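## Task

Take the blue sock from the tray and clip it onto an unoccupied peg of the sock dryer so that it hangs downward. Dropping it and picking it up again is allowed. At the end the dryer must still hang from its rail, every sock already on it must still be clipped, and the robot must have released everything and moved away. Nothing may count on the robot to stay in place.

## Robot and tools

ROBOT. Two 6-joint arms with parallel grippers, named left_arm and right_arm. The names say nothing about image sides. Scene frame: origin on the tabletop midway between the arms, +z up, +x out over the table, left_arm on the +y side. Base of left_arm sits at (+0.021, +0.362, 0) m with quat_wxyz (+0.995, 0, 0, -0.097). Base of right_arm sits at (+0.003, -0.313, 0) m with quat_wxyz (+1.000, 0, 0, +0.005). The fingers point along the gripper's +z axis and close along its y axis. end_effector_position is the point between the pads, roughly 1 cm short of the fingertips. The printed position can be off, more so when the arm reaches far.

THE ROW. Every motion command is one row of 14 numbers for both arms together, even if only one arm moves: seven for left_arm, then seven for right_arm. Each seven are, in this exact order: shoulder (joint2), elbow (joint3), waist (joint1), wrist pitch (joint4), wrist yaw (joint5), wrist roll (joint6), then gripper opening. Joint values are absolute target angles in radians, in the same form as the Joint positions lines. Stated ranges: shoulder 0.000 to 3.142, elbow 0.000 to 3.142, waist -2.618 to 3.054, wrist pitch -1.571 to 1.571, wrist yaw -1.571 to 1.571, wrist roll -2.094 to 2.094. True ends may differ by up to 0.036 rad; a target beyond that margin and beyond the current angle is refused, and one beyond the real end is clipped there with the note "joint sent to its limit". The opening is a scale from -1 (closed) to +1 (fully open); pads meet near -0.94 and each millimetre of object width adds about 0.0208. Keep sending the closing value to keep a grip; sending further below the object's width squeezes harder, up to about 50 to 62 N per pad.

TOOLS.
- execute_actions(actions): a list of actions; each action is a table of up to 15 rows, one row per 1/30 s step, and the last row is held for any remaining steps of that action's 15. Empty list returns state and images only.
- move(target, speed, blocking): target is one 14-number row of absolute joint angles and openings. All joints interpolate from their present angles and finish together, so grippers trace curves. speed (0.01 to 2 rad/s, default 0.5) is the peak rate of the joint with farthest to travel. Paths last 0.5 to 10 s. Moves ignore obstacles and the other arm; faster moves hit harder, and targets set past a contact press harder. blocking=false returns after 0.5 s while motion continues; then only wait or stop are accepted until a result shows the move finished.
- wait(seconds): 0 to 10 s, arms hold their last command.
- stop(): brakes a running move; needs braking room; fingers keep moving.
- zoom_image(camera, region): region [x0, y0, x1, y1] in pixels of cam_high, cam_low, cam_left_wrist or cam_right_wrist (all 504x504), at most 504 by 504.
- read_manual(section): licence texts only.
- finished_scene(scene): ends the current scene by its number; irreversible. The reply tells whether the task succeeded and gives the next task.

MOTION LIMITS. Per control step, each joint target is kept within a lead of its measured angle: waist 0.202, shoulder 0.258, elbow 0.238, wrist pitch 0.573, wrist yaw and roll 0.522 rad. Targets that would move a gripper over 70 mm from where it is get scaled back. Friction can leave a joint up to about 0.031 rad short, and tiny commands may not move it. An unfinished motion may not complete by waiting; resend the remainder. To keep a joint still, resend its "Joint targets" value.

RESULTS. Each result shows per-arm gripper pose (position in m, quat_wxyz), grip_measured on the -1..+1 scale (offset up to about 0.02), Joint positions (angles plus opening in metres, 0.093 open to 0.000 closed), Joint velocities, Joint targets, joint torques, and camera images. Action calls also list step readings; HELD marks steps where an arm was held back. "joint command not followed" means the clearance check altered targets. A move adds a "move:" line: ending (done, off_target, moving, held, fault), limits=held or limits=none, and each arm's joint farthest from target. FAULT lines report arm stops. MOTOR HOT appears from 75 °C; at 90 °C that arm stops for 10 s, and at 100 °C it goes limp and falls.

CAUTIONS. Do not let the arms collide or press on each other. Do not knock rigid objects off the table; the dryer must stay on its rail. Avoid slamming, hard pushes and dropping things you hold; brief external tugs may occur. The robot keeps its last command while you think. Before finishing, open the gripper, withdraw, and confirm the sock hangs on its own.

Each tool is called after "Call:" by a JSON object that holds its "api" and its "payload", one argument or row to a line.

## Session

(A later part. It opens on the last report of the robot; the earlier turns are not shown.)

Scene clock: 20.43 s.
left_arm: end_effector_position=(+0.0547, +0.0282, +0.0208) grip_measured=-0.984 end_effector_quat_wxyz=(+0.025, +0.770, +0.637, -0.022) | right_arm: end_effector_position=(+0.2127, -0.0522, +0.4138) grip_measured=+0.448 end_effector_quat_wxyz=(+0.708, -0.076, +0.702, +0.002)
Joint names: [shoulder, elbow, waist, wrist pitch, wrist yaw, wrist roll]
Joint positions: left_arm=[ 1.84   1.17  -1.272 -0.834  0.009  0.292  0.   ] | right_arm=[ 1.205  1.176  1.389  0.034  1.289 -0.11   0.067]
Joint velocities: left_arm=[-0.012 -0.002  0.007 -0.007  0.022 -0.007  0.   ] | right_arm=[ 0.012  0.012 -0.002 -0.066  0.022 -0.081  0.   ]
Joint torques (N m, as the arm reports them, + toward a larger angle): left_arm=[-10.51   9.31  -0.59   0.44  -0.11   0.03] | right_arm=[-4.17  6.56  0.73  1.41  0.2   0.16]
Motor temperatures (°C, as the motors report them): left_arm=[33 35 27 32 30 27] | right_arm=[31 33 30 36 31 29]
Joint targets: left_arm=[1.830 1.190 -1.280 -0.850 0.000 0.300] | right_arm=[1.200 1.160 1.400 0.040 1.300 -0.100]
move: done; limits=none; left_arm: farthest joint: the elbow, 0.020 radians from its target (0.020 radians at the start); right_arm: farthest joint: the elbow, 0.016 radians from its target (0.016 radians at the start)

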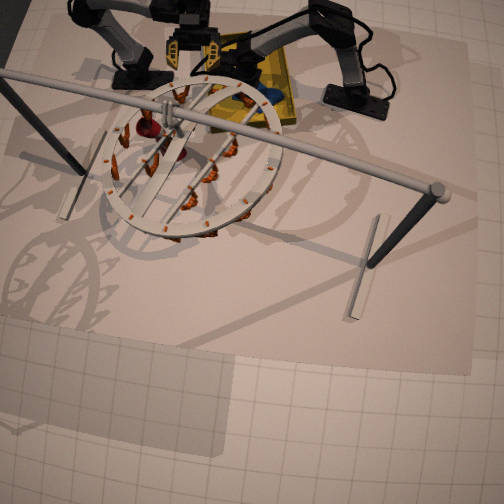

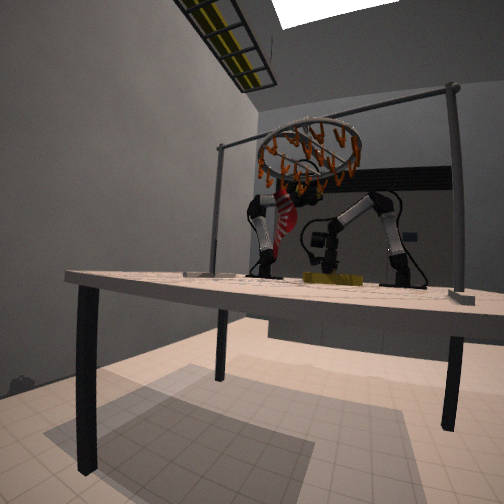

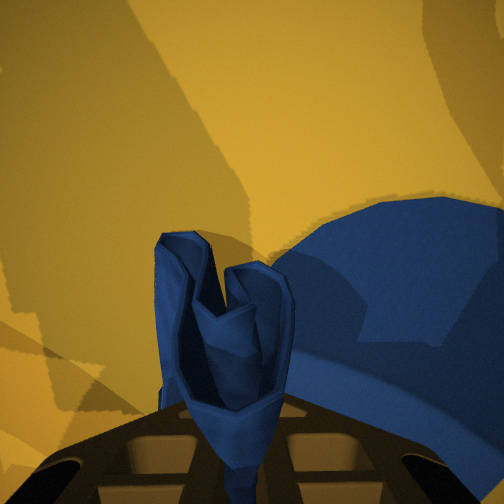

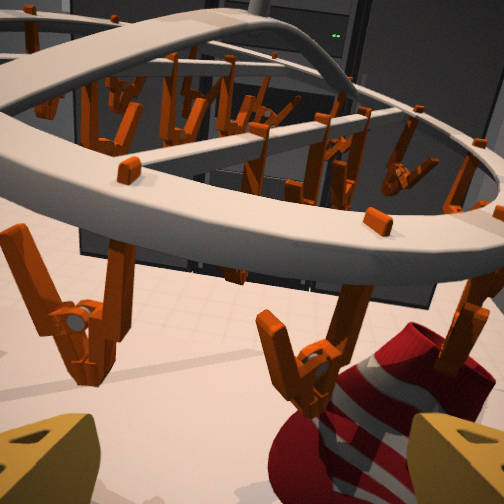

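Call:
{"api": "move", "payload": {
  "target": [1.83,1.217,-1.28,-0.87,0,0.3,0.4,1.2,1.16,1.40,0.04,1.3,-0.1,0.45],
  "speed": 0.1
}}

Call:
{"api": "move", "payload": {
  "target": [1.83,1.217,-1.28,-0.87,0,0.3,-1,1.2,1.16,1.40,0.04,1.3,-0.1,0.45]
}}

Scene clock: 21.60 s.
left_arm: end_effector_position=(+0.0551, +0.0244, +0.0267) grip_measured=+0.399 end_effector_quat_wxyz=(+0.027, +0.770, +0.637, -0.023) | right_arm: end_effector_position=(+0.2127, -0.0522, +0.4138) grip_measured=+0.448 end_effector_quat_wxyz=(+0.708, -0.076, +0.702, +0.002)
Joint names: [shoulder, elbow, waist, wrist pitch, wrist yaw, wrist roll]
Joint positions: left_arm=[ 1.84   1.195 -1.272 -0.854  0.009  0.292  0.064] | right_arm=[ 1.205  1.176  1.389  0.034  1.289 -0.11   0.067]
Joint velocities: left_arm=[-0.002  0.002  0.017 -0.037 -0.066  0.007 -0.   ] | right_arm=[-0.012  0.017 -0.017  0.022 -0.022 -0.051  0.   ]
Joint torques (N m, as the arm reports them, + toward a larger angle): left_arm=[-10.61   9.43  -0.61   0.41  -0.1    0.1 ] | right_arm=[-4.12  6.59  0.7   1.43  0.2   0.19]
Motor temperatures (°C, as the motors report them): left_arm=[33 35 27 32 30 27] | right_arm=[31 33 30 36 31 29]
Joint targets: left_arm=[1.830 1.217 -1.280 -0.870 -0.000 0.300] | right_arm=[1.200 1.160 1.400 0.040 1.300 -0.100]
move: off_target (left_arm); limits=none; left_arm: farthest joint: the elbow, 0.022 radians from its target (0.047 radians at the start); right_arm: farthest joint: the elbow, 0.016 radians from its target (0.016 radians at the start)

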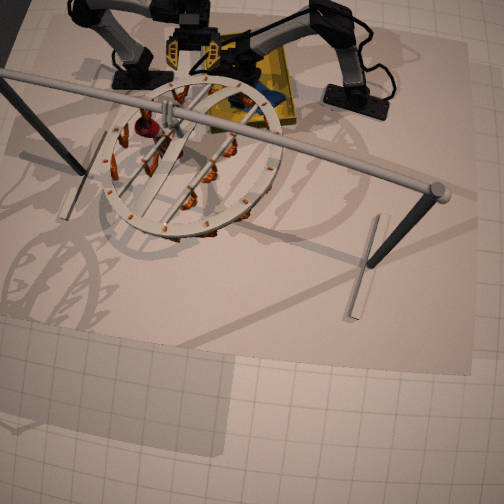

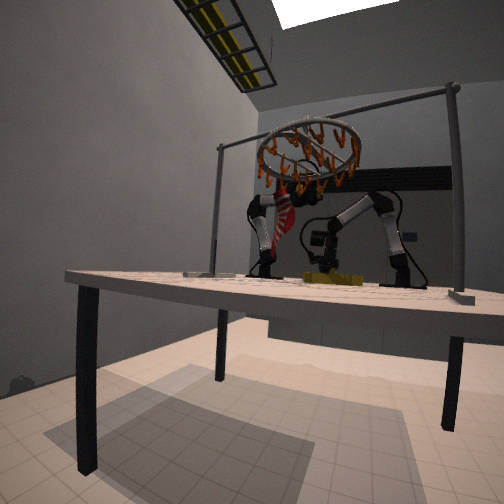

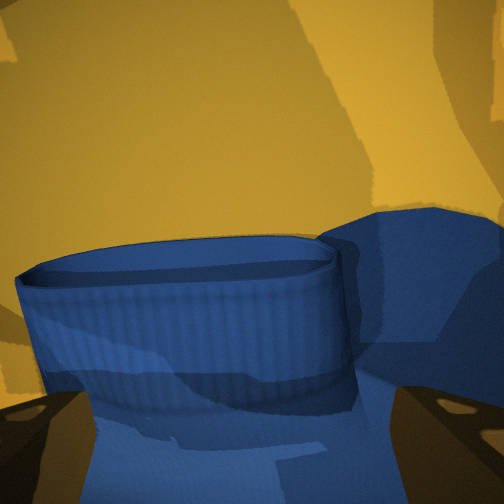

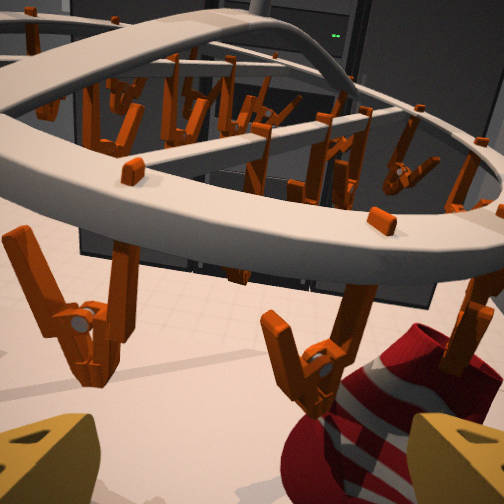

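Scene clock: 22.30 s.
left_arm: end_effector_position=(+0.0551, +0.0246, +0.0267) grip_measured=-0.991 end_effector_quat_wxyz=(+0.027, +0.770, +0.637, -0.023) | right_arm: end_effector_position=(+0.2127, -0.0522, +0.4138) grip_measured=+0.448 end_effector_quat_wxyz=(+0.708, -0.076, +0.702, +0.002)
Joint names: [shoulder, elbow, waist, wrist pitch, wrist yaw, wrist roll]
Joint positions: left_arm=[ 1.84   1.195 -1.272 -0.855  0.009  0.292  0.   ] | right_arm=[ 1.205  1.176  1.389  0.034  1.289 -0.11   0.067]
Joint velocities: left_arm=[ 0.012 -0.007  0.002 -0.007  0.066  0.007  0.   ] | right_arm=[-0.002 -0.017 -0.002 -0.022 -0.066 -0.007 -0.001]
Joint torques (N m, as the arm reports them, + toward a larger angle): left_arm=[-10.56   9.59  -0.62   0.41  -0.15   0.11] | right_arm=[-4.03  6.56  0.68  1.43  0.24  0.18]
Motor temperatures (°C, as the motors report them): left_arm=[33 35 27 32 30 27] | right_arm=[31 33 30 36 31 29]
Joint targets: left_arm=[1.830 1.217 -1.280 -0.870 0.000 0.300] | right_arm=[1.200 1.160 1.400 0.040 1.300 -0.100]
move: off_target (left_arm); limits=none; left_arm: farthest joint: the elbow, 0.022 radians from its target (0.022 radians at the start); right_arm: farthest joint: the elbow, 0.016 radians from its target (0.016 radians at the start)

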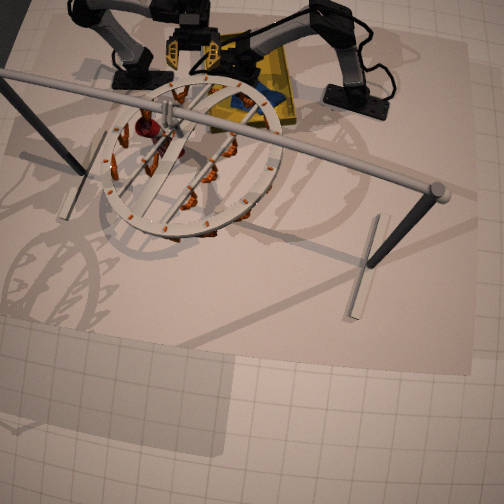

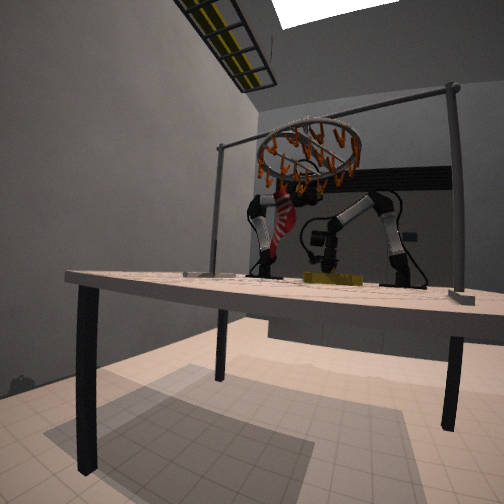

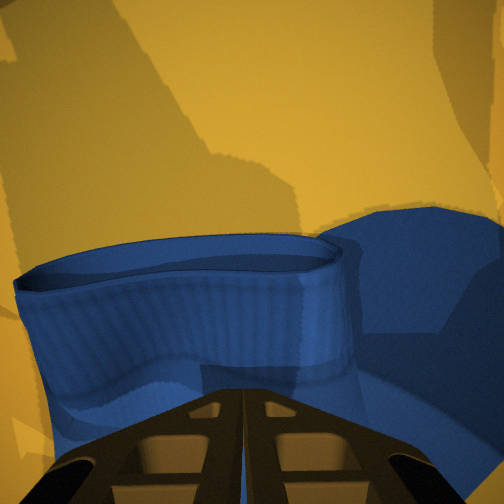

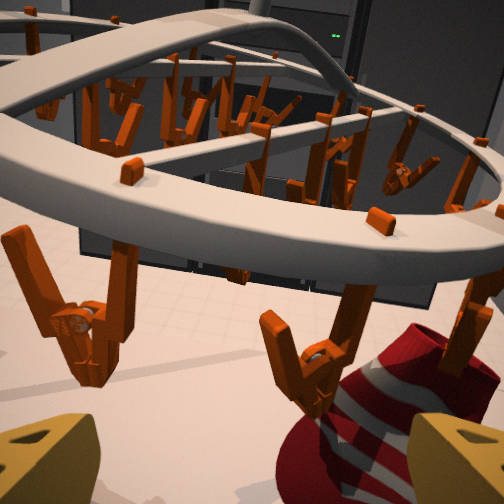

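Call:
{"api": "move", "payload": {
  "target": [1.83,1.217,-1.22,-0.87,0,0.2,-0.3,1.2,1.16,1.40,0.04,1.3,-0.1,0.45],
  "speed": 0.2
}}

Call:
{"api": "move", "payload": {
  "target": [1.858,1.14,-1.22,-0.81,0,0.2,-0.3,1.2,1.16,1.40,0.04,1.3,-0.1,0.45],
  "speed": 0.1
}}

Call:
{"api": "move", "payload": {
  "target": [1.858,1.14,-1.22,-0.81,0,0.2,-1,1.2,1.16,1.40,0.04,1.3,-0.1,0.45]
}}

Scene clock: 23.50 s.
left_arm: end_effector_position=(+0.0697, +0.0264, +0.0267) grip_measured=-0.301 end_effector_quat_wxyz=(+0.026, +0.728, +0.685, -0.024) | right_arm: end_effector_position=(+0.2127, -0.0522, +0.4138) grip_measured=+0.448 end_effector_quat_wxyz=(+0.708, -0.076, +0.702, +0.002)
Joint names: [shoulder, elbow, waist, wrist pitch, wrist yaw, wrist roll]
Joint positions: left_arm=[ 1.84   1.195 -1.229 -0.855  0.009  0.209  0.031] | right_arm=[ 1.205  1.176  1.389  0.034  1.289 -0.11   0.067]
Joint velocities: left_arm=[ 0.007 -0.002 -0.017 -0.022 -0.037 -0.007 -0.001] | right_arm=[ 0.007 -0.027  0.002  0.051 -0.007  0.022 -0.   ]
Joint torques (N m, as the arm reports them, + toward a larger angle): left_arm=[-10.56   9.68   0.84   0.53  -0.16  -0.13] | right_arm=[-4.15  6.58  0.67  1.43  0.21  0.17]
Motor temperatures (°C, as the motors report them): left_arm=[33 35 27 31 30 27] | right_arm=[31 33 30 36 31 29]
Joint targets: left_arm=[1.830 1.217 -1.220 -0.870 0.000 0.200] | right_arm=[1.200 1.160 1.400 0.040 1.300 -0.100]
move: off_target (left_arm); limits=none; left_arm: farthest joint: the elbow, 0.022 radians from its target (0.022 radians at the start); right_arm: farthest joint: the elbow, 0.016 radians from its target (0.016 radians at the start)

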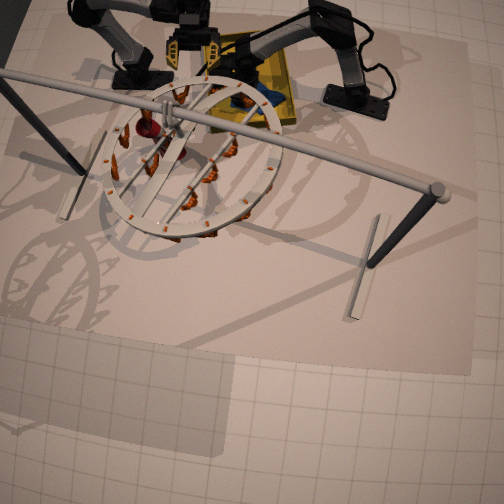

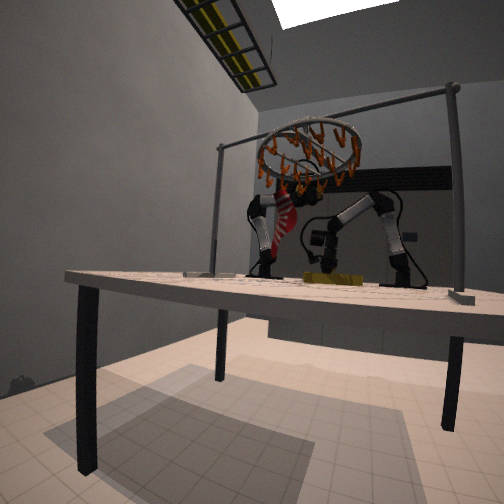

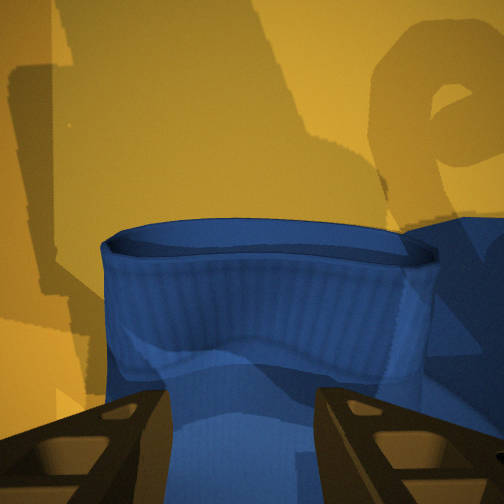

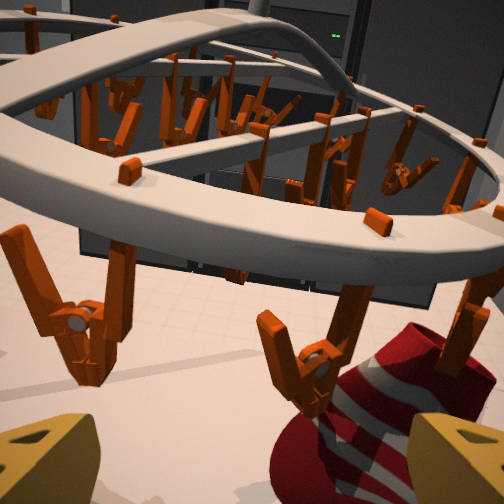

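Scene clock: 24.53 s.
left_arm: end_effector_position=(+0.0689, +0.0319, +0.0189) grip_measured=-0.301 end_effector_quat_wxyz=(+0.023, +0.728, +0.685, -0.021) | right_arm: end_effector_position=(+0.2127, -0.0522, +0.4138) grip_measured=+0.448 end_effector_quat_wxyz=(+0.708, -0.076, +0.702, +0.002)
Joint names: [shoulder, elbow, waist, wrist pitch, wrist yaw, wrist roll]
Joint positions: left_arm=[ 1.84   1.162 -1.229 -0.831  0.009  0.208  0.031] | right_arm=[ 1.205  1.176  1.389  0.034  1.289 -0.11   0.067]
Joint velocities: left_arm=[-0.022 -0.012  0.022  0.081 -0.007  0.022  0.   ] | right_arm=[-0.007 -0.007  0.002 -0.022  0.007 -0.051 -0.   ]
Joint torques (N m, as the arm reports them, + toward a larger angle): left_arm=[-8.59  5.04  0.77  0.88 -0.1  -0.06] | right_arm=[-4.12  6.68  0.74  1.44  0.24  0.16]
Motor temperatures (°C, as the motors report them): left_arm=[33 35 27 31 30 27] | right_arm=[31 33 30 36 31 29]
Joint targets: left_arm=[1.858 1.140 -1.220 -0.810 0.000 0.200] | right_arm=[1.200 1.160 1.400 0.040 1.300 -0.100]
move: off_target (left_arm); limits=none; left_arm: farthest joint: the elbow, 0.022 radians from its target (0.055 radians at the start); right_arm: farthest joint: the elbow, 0.016 radians from its target (0.016 radians at the start)

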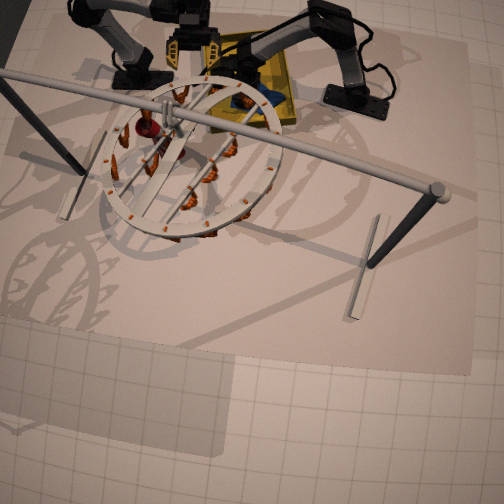

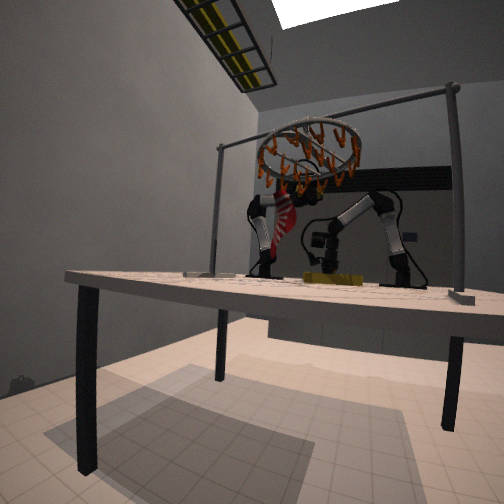

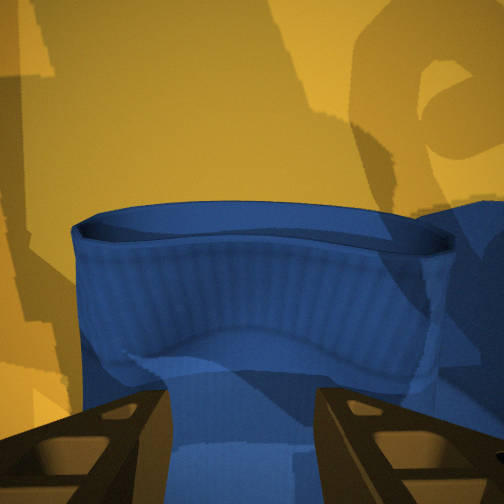

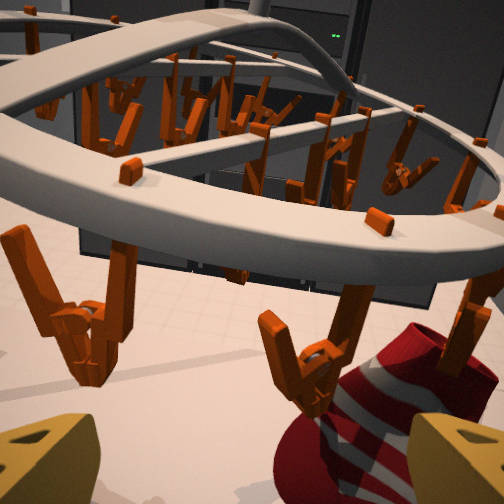

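Scene clock: 25.23 s.
left_arm: end_effector_position=(+0.0689, +0.0317, +0.0189) grip_measured=-0.991 end_effector_quat_wxyz=(+0.023, +0.728, +0.685, -0.021) | right_arm: end_effector_position=(+0.2127, -0.0522, +0.4138) grip_measured=+0.448 end_effector_quat_wxyz=(+0.708, -0.076, +0.702, +0.002)
Joint names: [shoulder, elbow, waist, wrist pitch, wrist yaw, wrist roll]
Joint positions: left_arm=[ 1.84   1.162 -1.229 -0.83   0.009  0.208  0.   ] | right_arm=[ 1.205  1.176  1.389  0.034  1.289 -0.11   0.067]
Joint velocities: left_arm=[-0.007  0.017 -0.022 -0.051 -0.051 -0.007  0.   ] | right_arm=[ 0.007 -0.017 -0.002  0.022 -0.022 -0.007 -0.001]
Joint torques (N m, as the arm reports them, + toward a larger angle): left_arm=[-8.22  5.43  0.85  0.8  -0.19 -0.12] | right_arm=[-4.06  6.54  0.73  1.41  0.22  0.16]
Motor temperatures (°C, as the motors report them): left_arm=[33 35 27 31 30 27] | right_arm=[31 33 30 36 31 29]
Joint targets: left_arm=[1.858 1.140 -1.220 -0.810 -0.000 0.200] | right_arm=[1.200 1.160 1.400 0.040 1.300 -0.100]
move: off_target (left_arm); limits=none; left_arm: farthest joint: the elbow, 0.022 radians from its target (0.022 radians at the start); right_arm: farthest joint: the elbow, 0.016 radians from its target (0.016 radians at the start)

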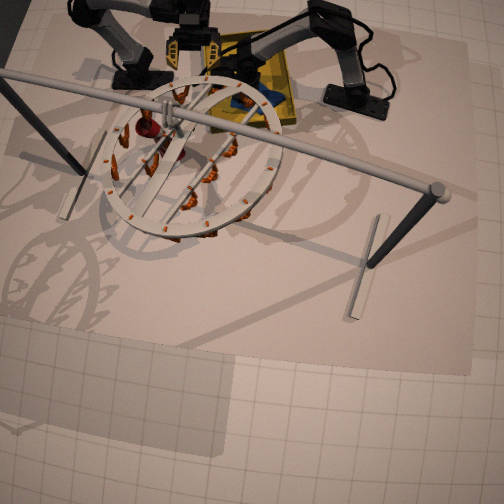

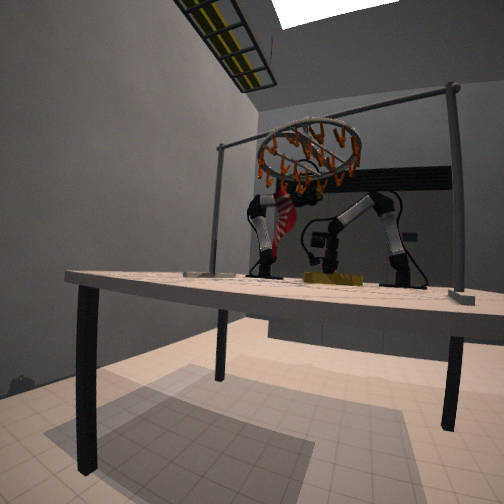

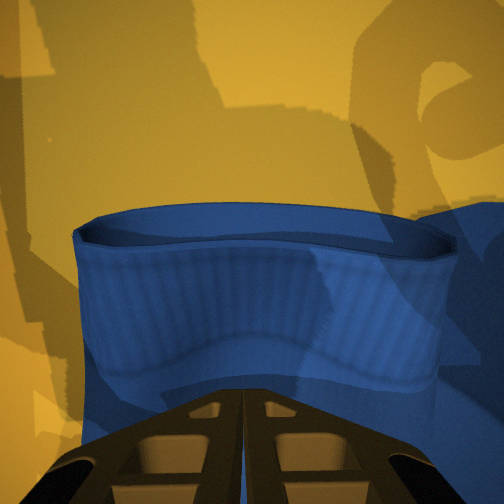

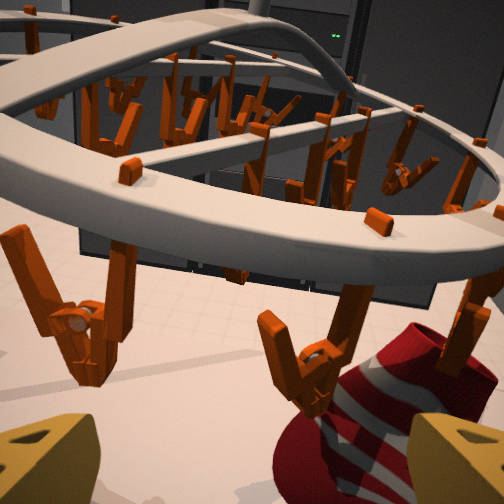

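Call:
{"api": "execute_actions", "payload": {
  "actions": [
    [[1.858,1.14,-1.22,-0.81,0,0.2,0.7,1.2,1.16,1.40,0.04,1.3,-0.1,0.45]],
    [[1.858,1.14,-1.22,-0.81,0,0.2,-0.45,1.2,1.16,1.40,0.04,1.3,-0.1,0.45]]
  ]
}}

Call:
{"api": "move", "payload": {
  "target": [1.82,1.225,-1.22,-0.9,0,0.2,-0.55,1.2,1.16,1.40,0.04,1.3,-0.1,0.45],
  "speed": 0.1
}}

Call:
{"api": "move", "payload": {
  "target": [1.82,1.225,-1.22,-0.9,0,0.2,-1,1.2,1.16,1.40,0.04,1.3,-0.1,0.45]
}}

Scene clock: 26.37 s.
left_arm: end_effector_position=(+0.0689, +0.0315, +0.0189) grip_measured=-0.449 end_effector_quat_wxyz=(+0.023, +0.728, +0.685, -0.022) | right_arm: end_effector_position=(+0.2127, -0.0522, +0.4138) grip_measured=+0.448 end_effector_quat_wxyz=(+0.708, -0.076, +0.702, +0.002)
Joint names: [shoulder, elbow, waist, wrist pitch, wrist yaw, wrist roll]
Joint positions: left_arm=[ 1.84   1.162 -1.229 -0.829  0.009  0.208  0.024] | right_arm=[ 1.205  1.176  1.389  0.034  1.289 -0.11   0.067]
Joint velocities: left_arm=[-0.002  0.002  0.002  0.022 -0.066  0.022 -0.001] | right_arm=[-0.017  0.002 -0.017  0.007 -0.022 -0.037 -0.   ]
Joint torques (N m, as the arm reports them, + toward a larger angle): left_arm=[-8.34  5.37  0.8   0.82 -0.08 -0.02] | right_arm=[-4.06  6.56  0.74  1.45  0.22  0.16]
Motor temperatures (°C, as the motors report them): left_arm=[34 35 27 31 30 27] | right_arm=[31 33 30 36 31 29]
Joint targets: left_arm=[1.858 1.140 -1.220 -0.810 0.000 0.200] | right_arm=[1.200 1.160 1.400 0.040 1.300 -0.100]
Step readings (joint positions; steps 1 to 15: 1st action; 16 to 30: 2nd action):
0: left_arm=[1.840 1.162 -1.229 -0.830 0.009 0.208] | right_arm=[1.205 1.176 1.389 0.034 1.289 -0.110]
1: left_arm=[1.840 1.162 -1.229 -0.829 0.009 0.208] | right_arm=[1.205 1.176 1.389 0.034 1.289 -0.110]
2: left_arm=[1.840 1.162 -1.229 -0.829 0.009 0.208] | right_arm=[1.205 1.176 1.389 0.034 1.289 -0.110]
4: left_arm=[1.840 1.162 -1.229 -0.829 0.009 0.208] | right_arm=[1.205 1.176 1.389 0.034 1.289 -0.110]
8: left_arm=[1.840 1.162 -1.229 -0.829 0.009 0.208] | right_arm=[1.205 1.176 1.389 0.034 1.289 -0.110]
15: left_arm=[1.840 1.162 -1.229 -0.829 0.009 0.208] | right_arm=[1.205 1.176 1.389 0.034 1.289 -0.110]
16: left_arm=[1.840 1.162 -1.229 -0.829 0.009 0.208] | right_arm=[1.205 1.176 1.389 0.034 1.289 -0.110]
17: left_arm=[1.840 1.162 -1.229 -0.829 0.009 0.208] | right_arm=[1.205 1.176 1.389 0.034 1.289 -0.110]
19: left_arm=[1.840 1.162 -1.229 -0.829 0.009 0.208] | right_arm=[1.205 1.176 1.389 0.034 1.289 -0.110]
23: left_arm=[1.840 1.162 -1.229 -0.829 0.009 0.208] | right_arm=[1.205 1.176 1.389 0.034 1.289 -0.110]
30: Joint positions above

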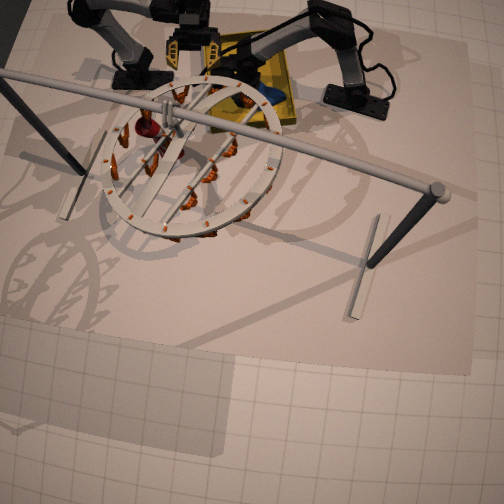

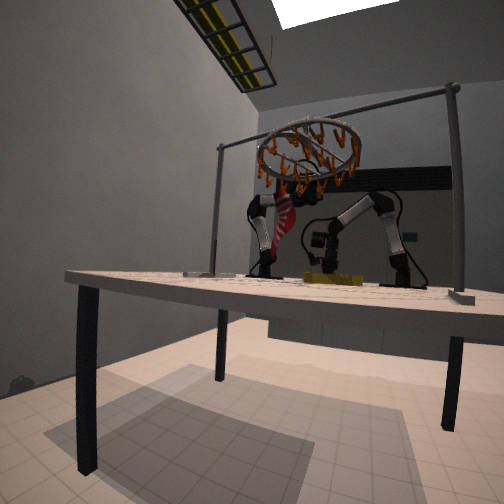

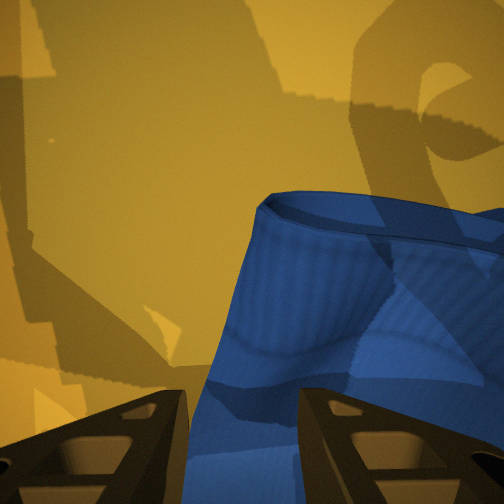

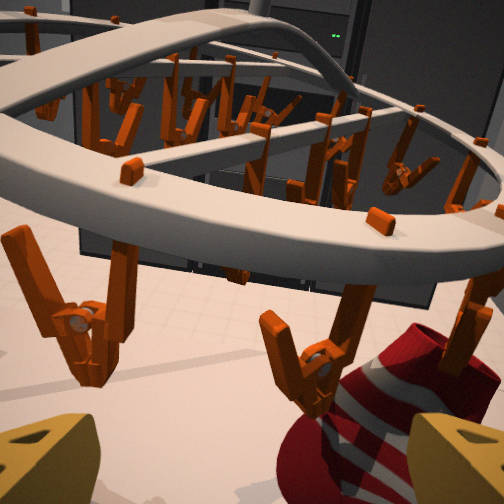

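Scene clock: 27.60 s.
left_arm: end_effector_position=(+0.0690, +0.0311, +0.0280) grip_measured=-0.549 end_effector_quat_wxyz=(+0.017, +0.728, +0.685, -0.017) | right_arm: end_effector_position=(+0.2127, -0.0522, +0.4138) grip_measured=+0.448 end_effector_quat_wxyz=(+0.708, -0.076, +0.702, +0.002)
Joint names: [shoulder, elbow, waist, wrist pitch, wrist yaw, wrist roll]
Joint positions: left_arm=[ 1.84   1.202 -1.229 -0.884  0.009  0.208  0.019] | right_arm=[ 1.205  1.176  1.389  0.034  1.289 -0.11   0.067]
Joint velocities: left_arm=[ 0.007  0.007 -0.002 -0.051  0.007  0.037 -0.001] | right_arm=[ 0.002  0.017  0.012  0.037  0.007 -0.007 -0.   ]
Joint torques (N m, as the arm reports them, + toward a larger angle): left_arm=[-11.66   9.62   0.72   0.41  -0.14  -0.06] | right_arm=[-4.14  6.46  0.82  1.42  0.21  0.15]
Motor temperatures (°C, as the motors report them): left_arm=[34 35 27 31 30 27] | right_arm=[31 33 30 36 31 29]
Joint targets: left_arm=[1.820 1.225 -1.220 -0.900 -0.000 0.200] | right_arm=[1.200 1.160 1.400 0.040 1.300 -0.100]
move: off_target (left_arm); limits=none; left_arm: farthest joint: the elbow, 0.023 radians from its target (0.063 radians at the start); right_arm: farthest joint: the elbow, 0.016 radians from its target (0.016 radians at the start)

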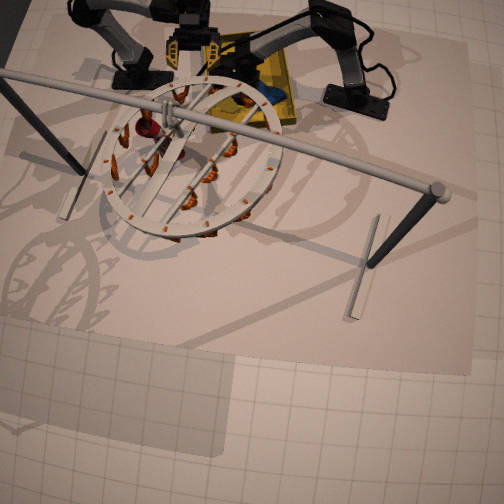

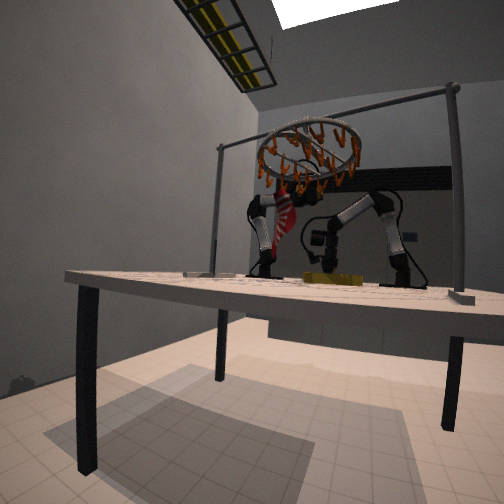

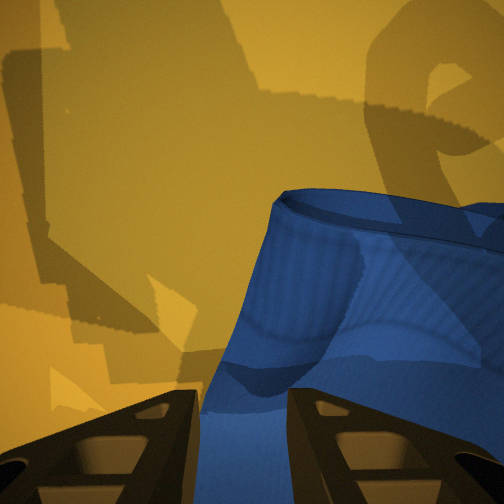

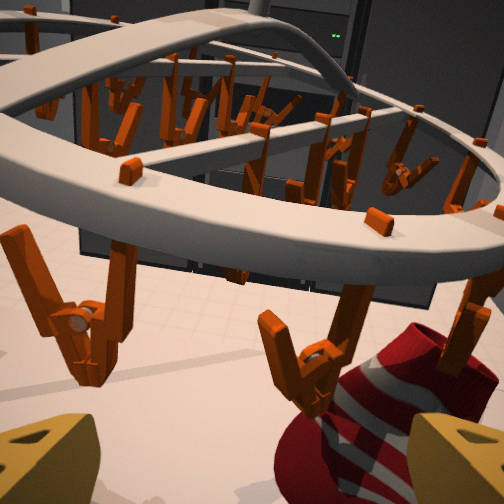

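Scene clock: 28.30 s.
left_arm: end_effector_position=(+0.0690, +0.0312, +0.0280) grip_measured=-0.991 end_effector_quat_wxyz=(+0.017, +0.728, +0.685, -0.017) | right_arm: end_effector_position=(+0.2127, -0.0522, +0.4138) grip_measured=+0.448 end_effector_quat_wxyz=(+0.708, -0.076, +0.702, +0.002)
Joint names: [shoulder, elbow, waist, wrist pitch, wrist yaw, wrist roll]
Joint positions: left_arm=[ 1.84   1.202 -1.229 -0.885  0.009  0.208  0.   ] | right_arm=[ 1.205  1.176  1.389  0.034  1.289 -0.11   0.067]
Joint velocities: left_arm=[ 0.022  0.007 -0.027  0.022 -0.066  0.007  0.   ] | right_arm=[-0.002 -0.022  0.007 -0.007 -0.007  0.037 -0.   ]
Joint torques (N m, as the arm reports them, + toward a larger angle): left_arm=[-11.51   9.52   0.85   0.42  -0.16  -0.07] | right_arm=[-4.16  6.72  0.8   1.43  0.23  0.15]
Motor temperatures (°C, as the motors report them): left_arm=[34 36 27 31 30 27] | right_arm=[31 33 30 36 31 29]
Joint targets: left_arm=[1.820 1.225 -1.220 -0.900 -0.000 0.200] | right_arm=[1.200 1.160 1.400 0.040 1.300 -0.100]
move: off_target (left_arm); limits=none; left_arm: farthest joint: the elbow, 0.023 radians from its target (0.023 radians at the start); right_arm: farthest joint: the elbow, 0.016 radians from its target (0.016 radians at the start)

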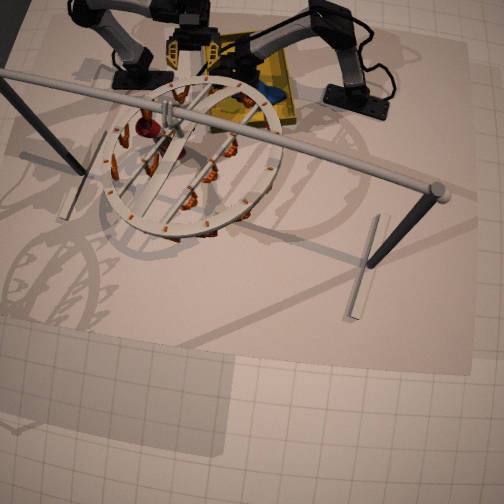

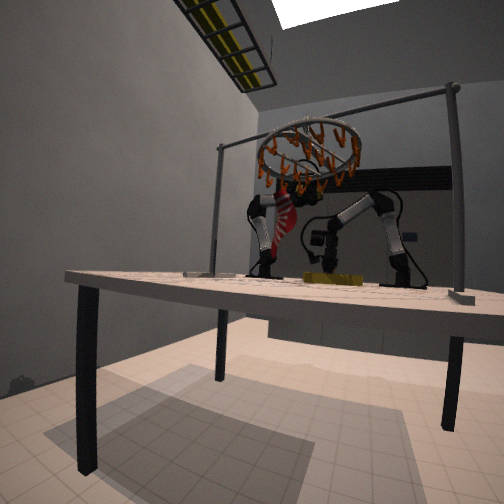

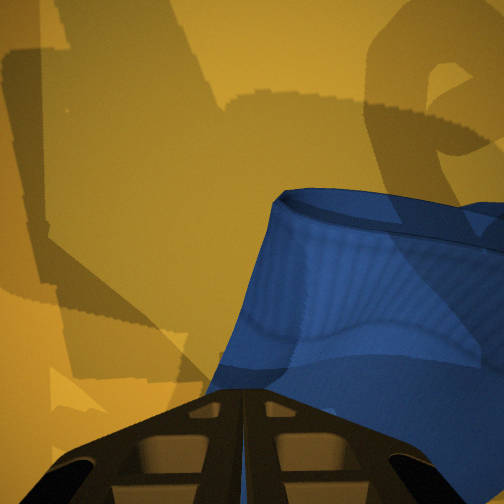

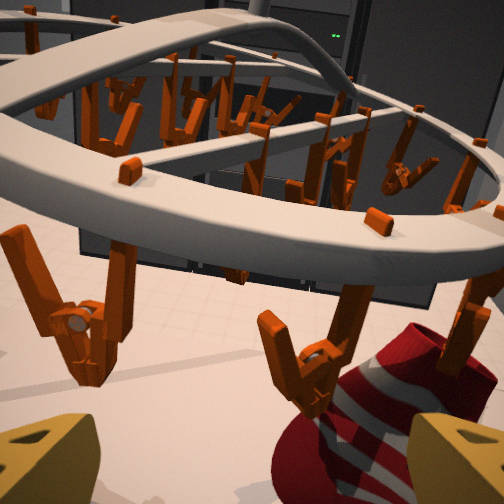

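Recentre and retry stepwise.

Call:
{"api": "move", "payload": {
  "target": [1.82,1.24,-1.32,-0.86,0,0.38,0.6,1.2,1.16,1.40,0.04,1.3,-0.1,0.45],
  "speed": 0.2
}}

Call:
{"api": "move", "payload": {
  "target": [1.858,1.15,-1.32,-0.81,0,0.38,0.6,1.2,1.16,1.40,0.04,1.3,-0.1,0.45],
  "speed": 0.15
}}

Call:
{"api": "move", "payload": {
  "target": [1.858,1.15,-1.32,-0.81,0,0.38,-0.3,1.2,1.16,1.40,0.04,1.3,-0.1,0.45]
}}

Scene clock: 29.90 s.
left_arm: end_effector_position=(+0.0419, +0.0212, +0.0320) grip_measured=+0.599 end_effector_quat_wxyz=(+0.027, +0.806, +0.591, -0.023) | right_arm: end_effector_position=(+0.2127, -0.0522, +0.4138) grip_measured=+0.448 end_effector_quat_wxyz=(+0.708, -0.076, +0.702, +0.002)
Joint names: [shoulder, elbow, waist, wrist pitch, wrist yaw, wrist roll]
Joint positions: left_arm=[ 1.84   1.218 -1.311 -0.878  0.009  0.371  0.074] | right_arm=[ 1.205  1.176  1.389  0.034  1.289 -0.11   0.067]
Joint velocities: left_arm=[-0.017 -0.002 -0.002  0.007  0.037  0.007 -0.   ] | right_arm=[-0.007  0.012  0.002 -0.037 -0.022 -0.022 -0.   ]
Joint torques (N m, as the arm reports them, + toward a larger angle): left_arm=[-11.57   9.55  -0.77   0.78  -0.16   0.12] | right_arm=[-4.14  6.67  0.71  1.46  0.21  0.18]
Motor temperatures (°C, as the motors report them): left_arm=[34 36 27 31 30 27] | right_arm=[31 33 30 37 31 29]
Joint targets: left_arm=[1.820 1.240 -1.320 -0.860 0.000 0.380] | right_arm=[1.200 1.160 1.400 0.040 1.300 -0.100]
move: off_target (left_arm); limits=none; left_arm: farthest joint: the elbow, 0.022 radians from its target (0.038 radians at the start); right_arm: farthest joint: the elbow, 0.016 radians from its target (0.016 radians at the start)

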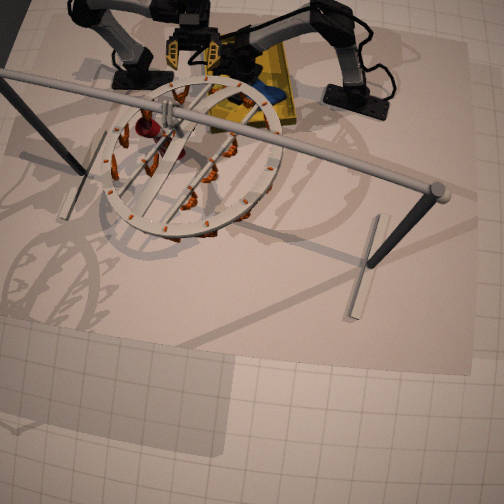

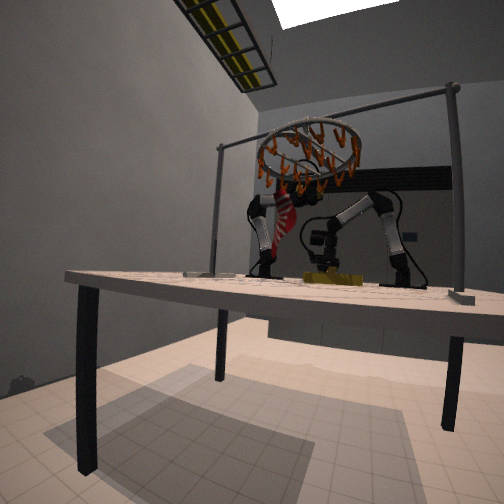

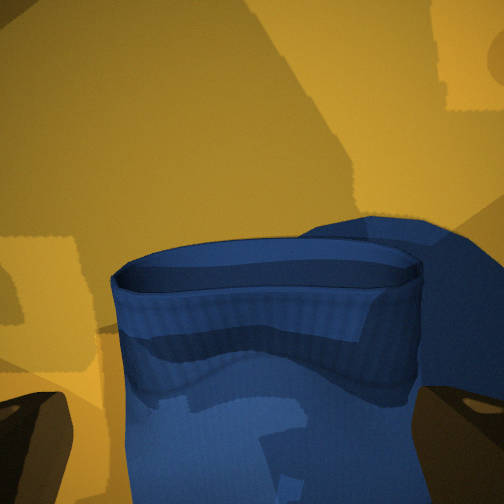

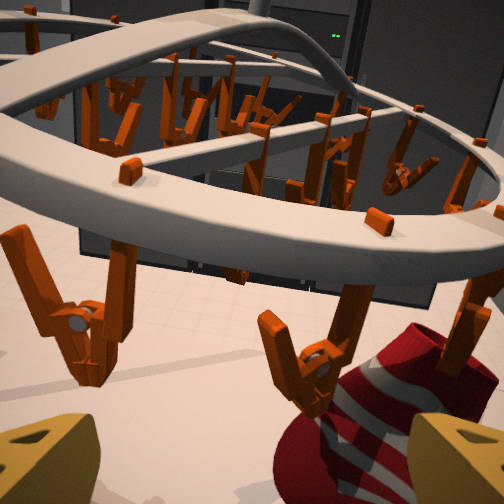

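Scene clock: 30.90 s.
left_arm: end_effector_position=(+0.0416, +0.0258, +0.0212) grip_measured=+0.599 end_effector_quat_wxyz=(+0.027, +0.806, +0.590, -0.023) | right_arm: end_effector_position=(+0.2127, -0.0522, +0.4138) grip_measured=+0.448 end_effector_quat_wxyz=(+0.708, -0.076, +0.702, +0.002)
Joint names: [shoulder, elbow, waist, wrist pitch, wrist yaw, wrist roll]
Joint positions: left_arm=[ 1.84   1.171 -1.311 -0.831  0.009  0.372  0.074] | right_arm=[ 1.205  1.176  1.389  0.034  1.289 -0.11   0.067]
Joint velocities: left_arm=[-0.022 -0.007  0.002 -0.081 -0.007 -0.051 -0.   ] | right_arm=[ 0.017 -0.002 -0.012 -0.007 -0.081  0.007 -0.   ]
Joint torques (N m, as the arm reports them, + toward a larger angle): left_arm=[-8.66  5.43 -0.71  0.84 -0.11  0.15] | right_arm=[-4.22  6.51  0.77  1.41  0.22  0.19]
Motor temperatures (°C, as the motors report them): left_arm=[34 36 27 31 30 27] | right_arm=[31 33 30 37 31 29]
Joint targets: left_arm=[1.858 1.150 -1.320 -0.810 0.000 0.380] | right_arm=[1.200 1.160 1.400 0.040 1.300 -0.100]
move: off_target (left_arm); limits=none; left_arm: farthest joint: the elbow, 0.021 radians from its target (0.068 radians at the start); right_arm: farthest joint: the elbow, 0.016 radians from its target (0.016 radians at the start)

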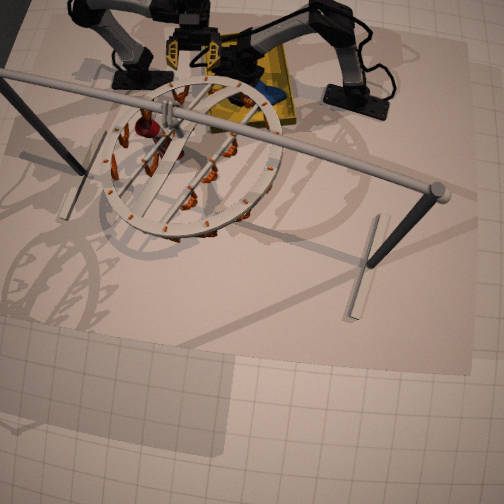

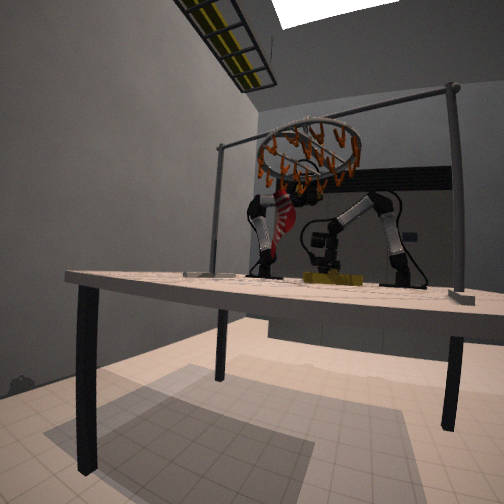

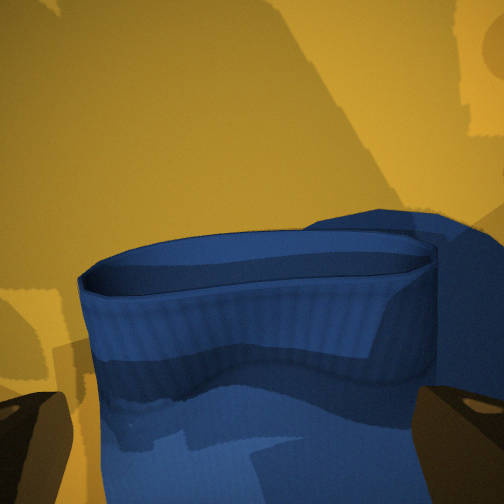

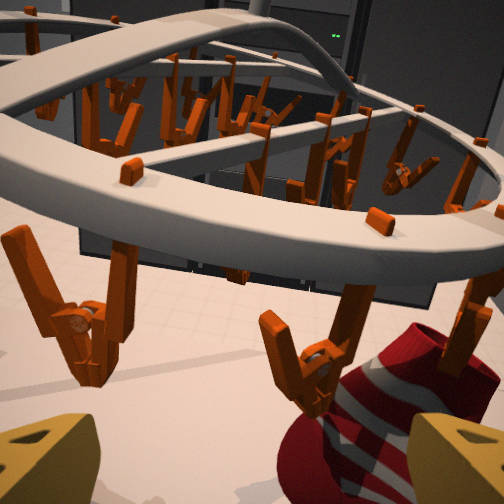

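Scene clock: 31.60 s.
left_arm: end_effector_position=(+0.0417, +0.0253, +0.0213) grip_measured=-0.299 end_effector_quat_wxyz=(+0.028, +0.806, +0.590, -0.023) | right_arm: end_effector_position=(+0.2127, -0.0522, +0.4138) grip_measured=+0.448 end_effector_quat_wxyz=(+0.708, -0.076, +0.702, +0.002)
Joint names: [shoulder, elbow, waist, wrist pitch, wrist yaw, wrist roll]
Joint positions: left_arm=[ 1.84   1.171 -1.311 -0.829  0.009  0.372  0.031] | right_arm=[ 1.205  1.176  1.389  0.034  1.289 -0.11   0.067]
Joint velocities: left_arm=[ 0.012  0.002 -0.017 -0.022 -0.066  0.051 -0.001] | right_arm=[-0.002 -0.022  0.012 -0.051 -0.022 -0.007 -0.   ]
Joint torques (N m, as the arm reports them, + toward a larger angle): left_arm=[-8.35  5.37 -0.71  0.8  -0.13  0.11] | right_arm=[-4.24  6.72  0.73  1.42  0.21  0.15]
Motor temperatures (°C, as the motors report them): left_arm=[34 36 27 31 30 27] | right_arm=[31 33 30 37 31 29]
Joint targets: left_arm=[1.858 1.150 -1.320 -0.810 0.000 0.380] | right_arm=[1.200 1.160 1.400 0.040 1.300 -0.100]
move: off_target (left_arm); limits=none; left_arm: farthest joint: the elbow, 0.021 radians from its target (0.021 radians at the start); right_arm: farthest joint: the elbow, 0.016 radians from its target (0.016 radians at the start)

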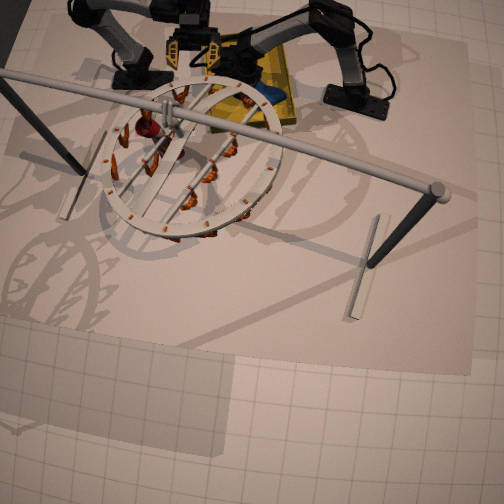

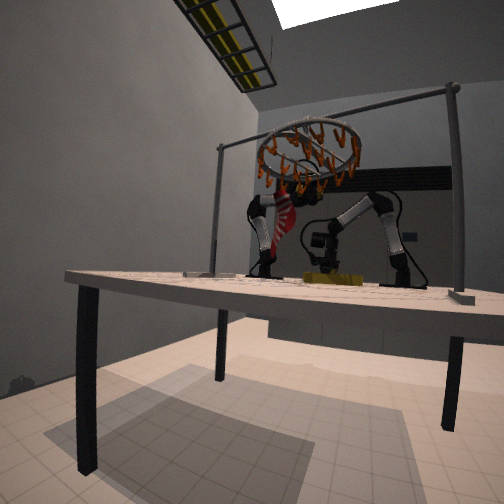

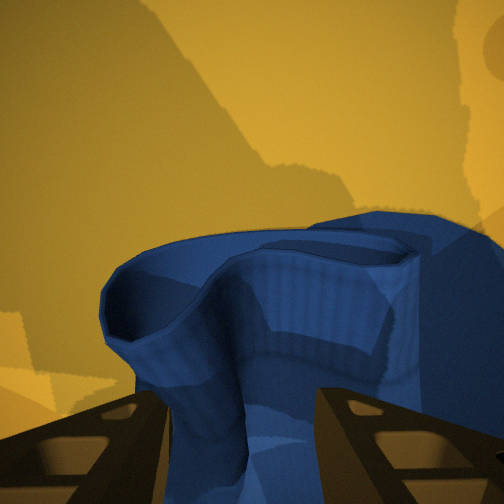

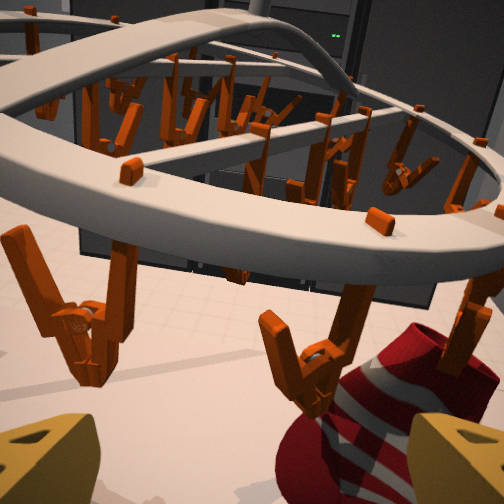

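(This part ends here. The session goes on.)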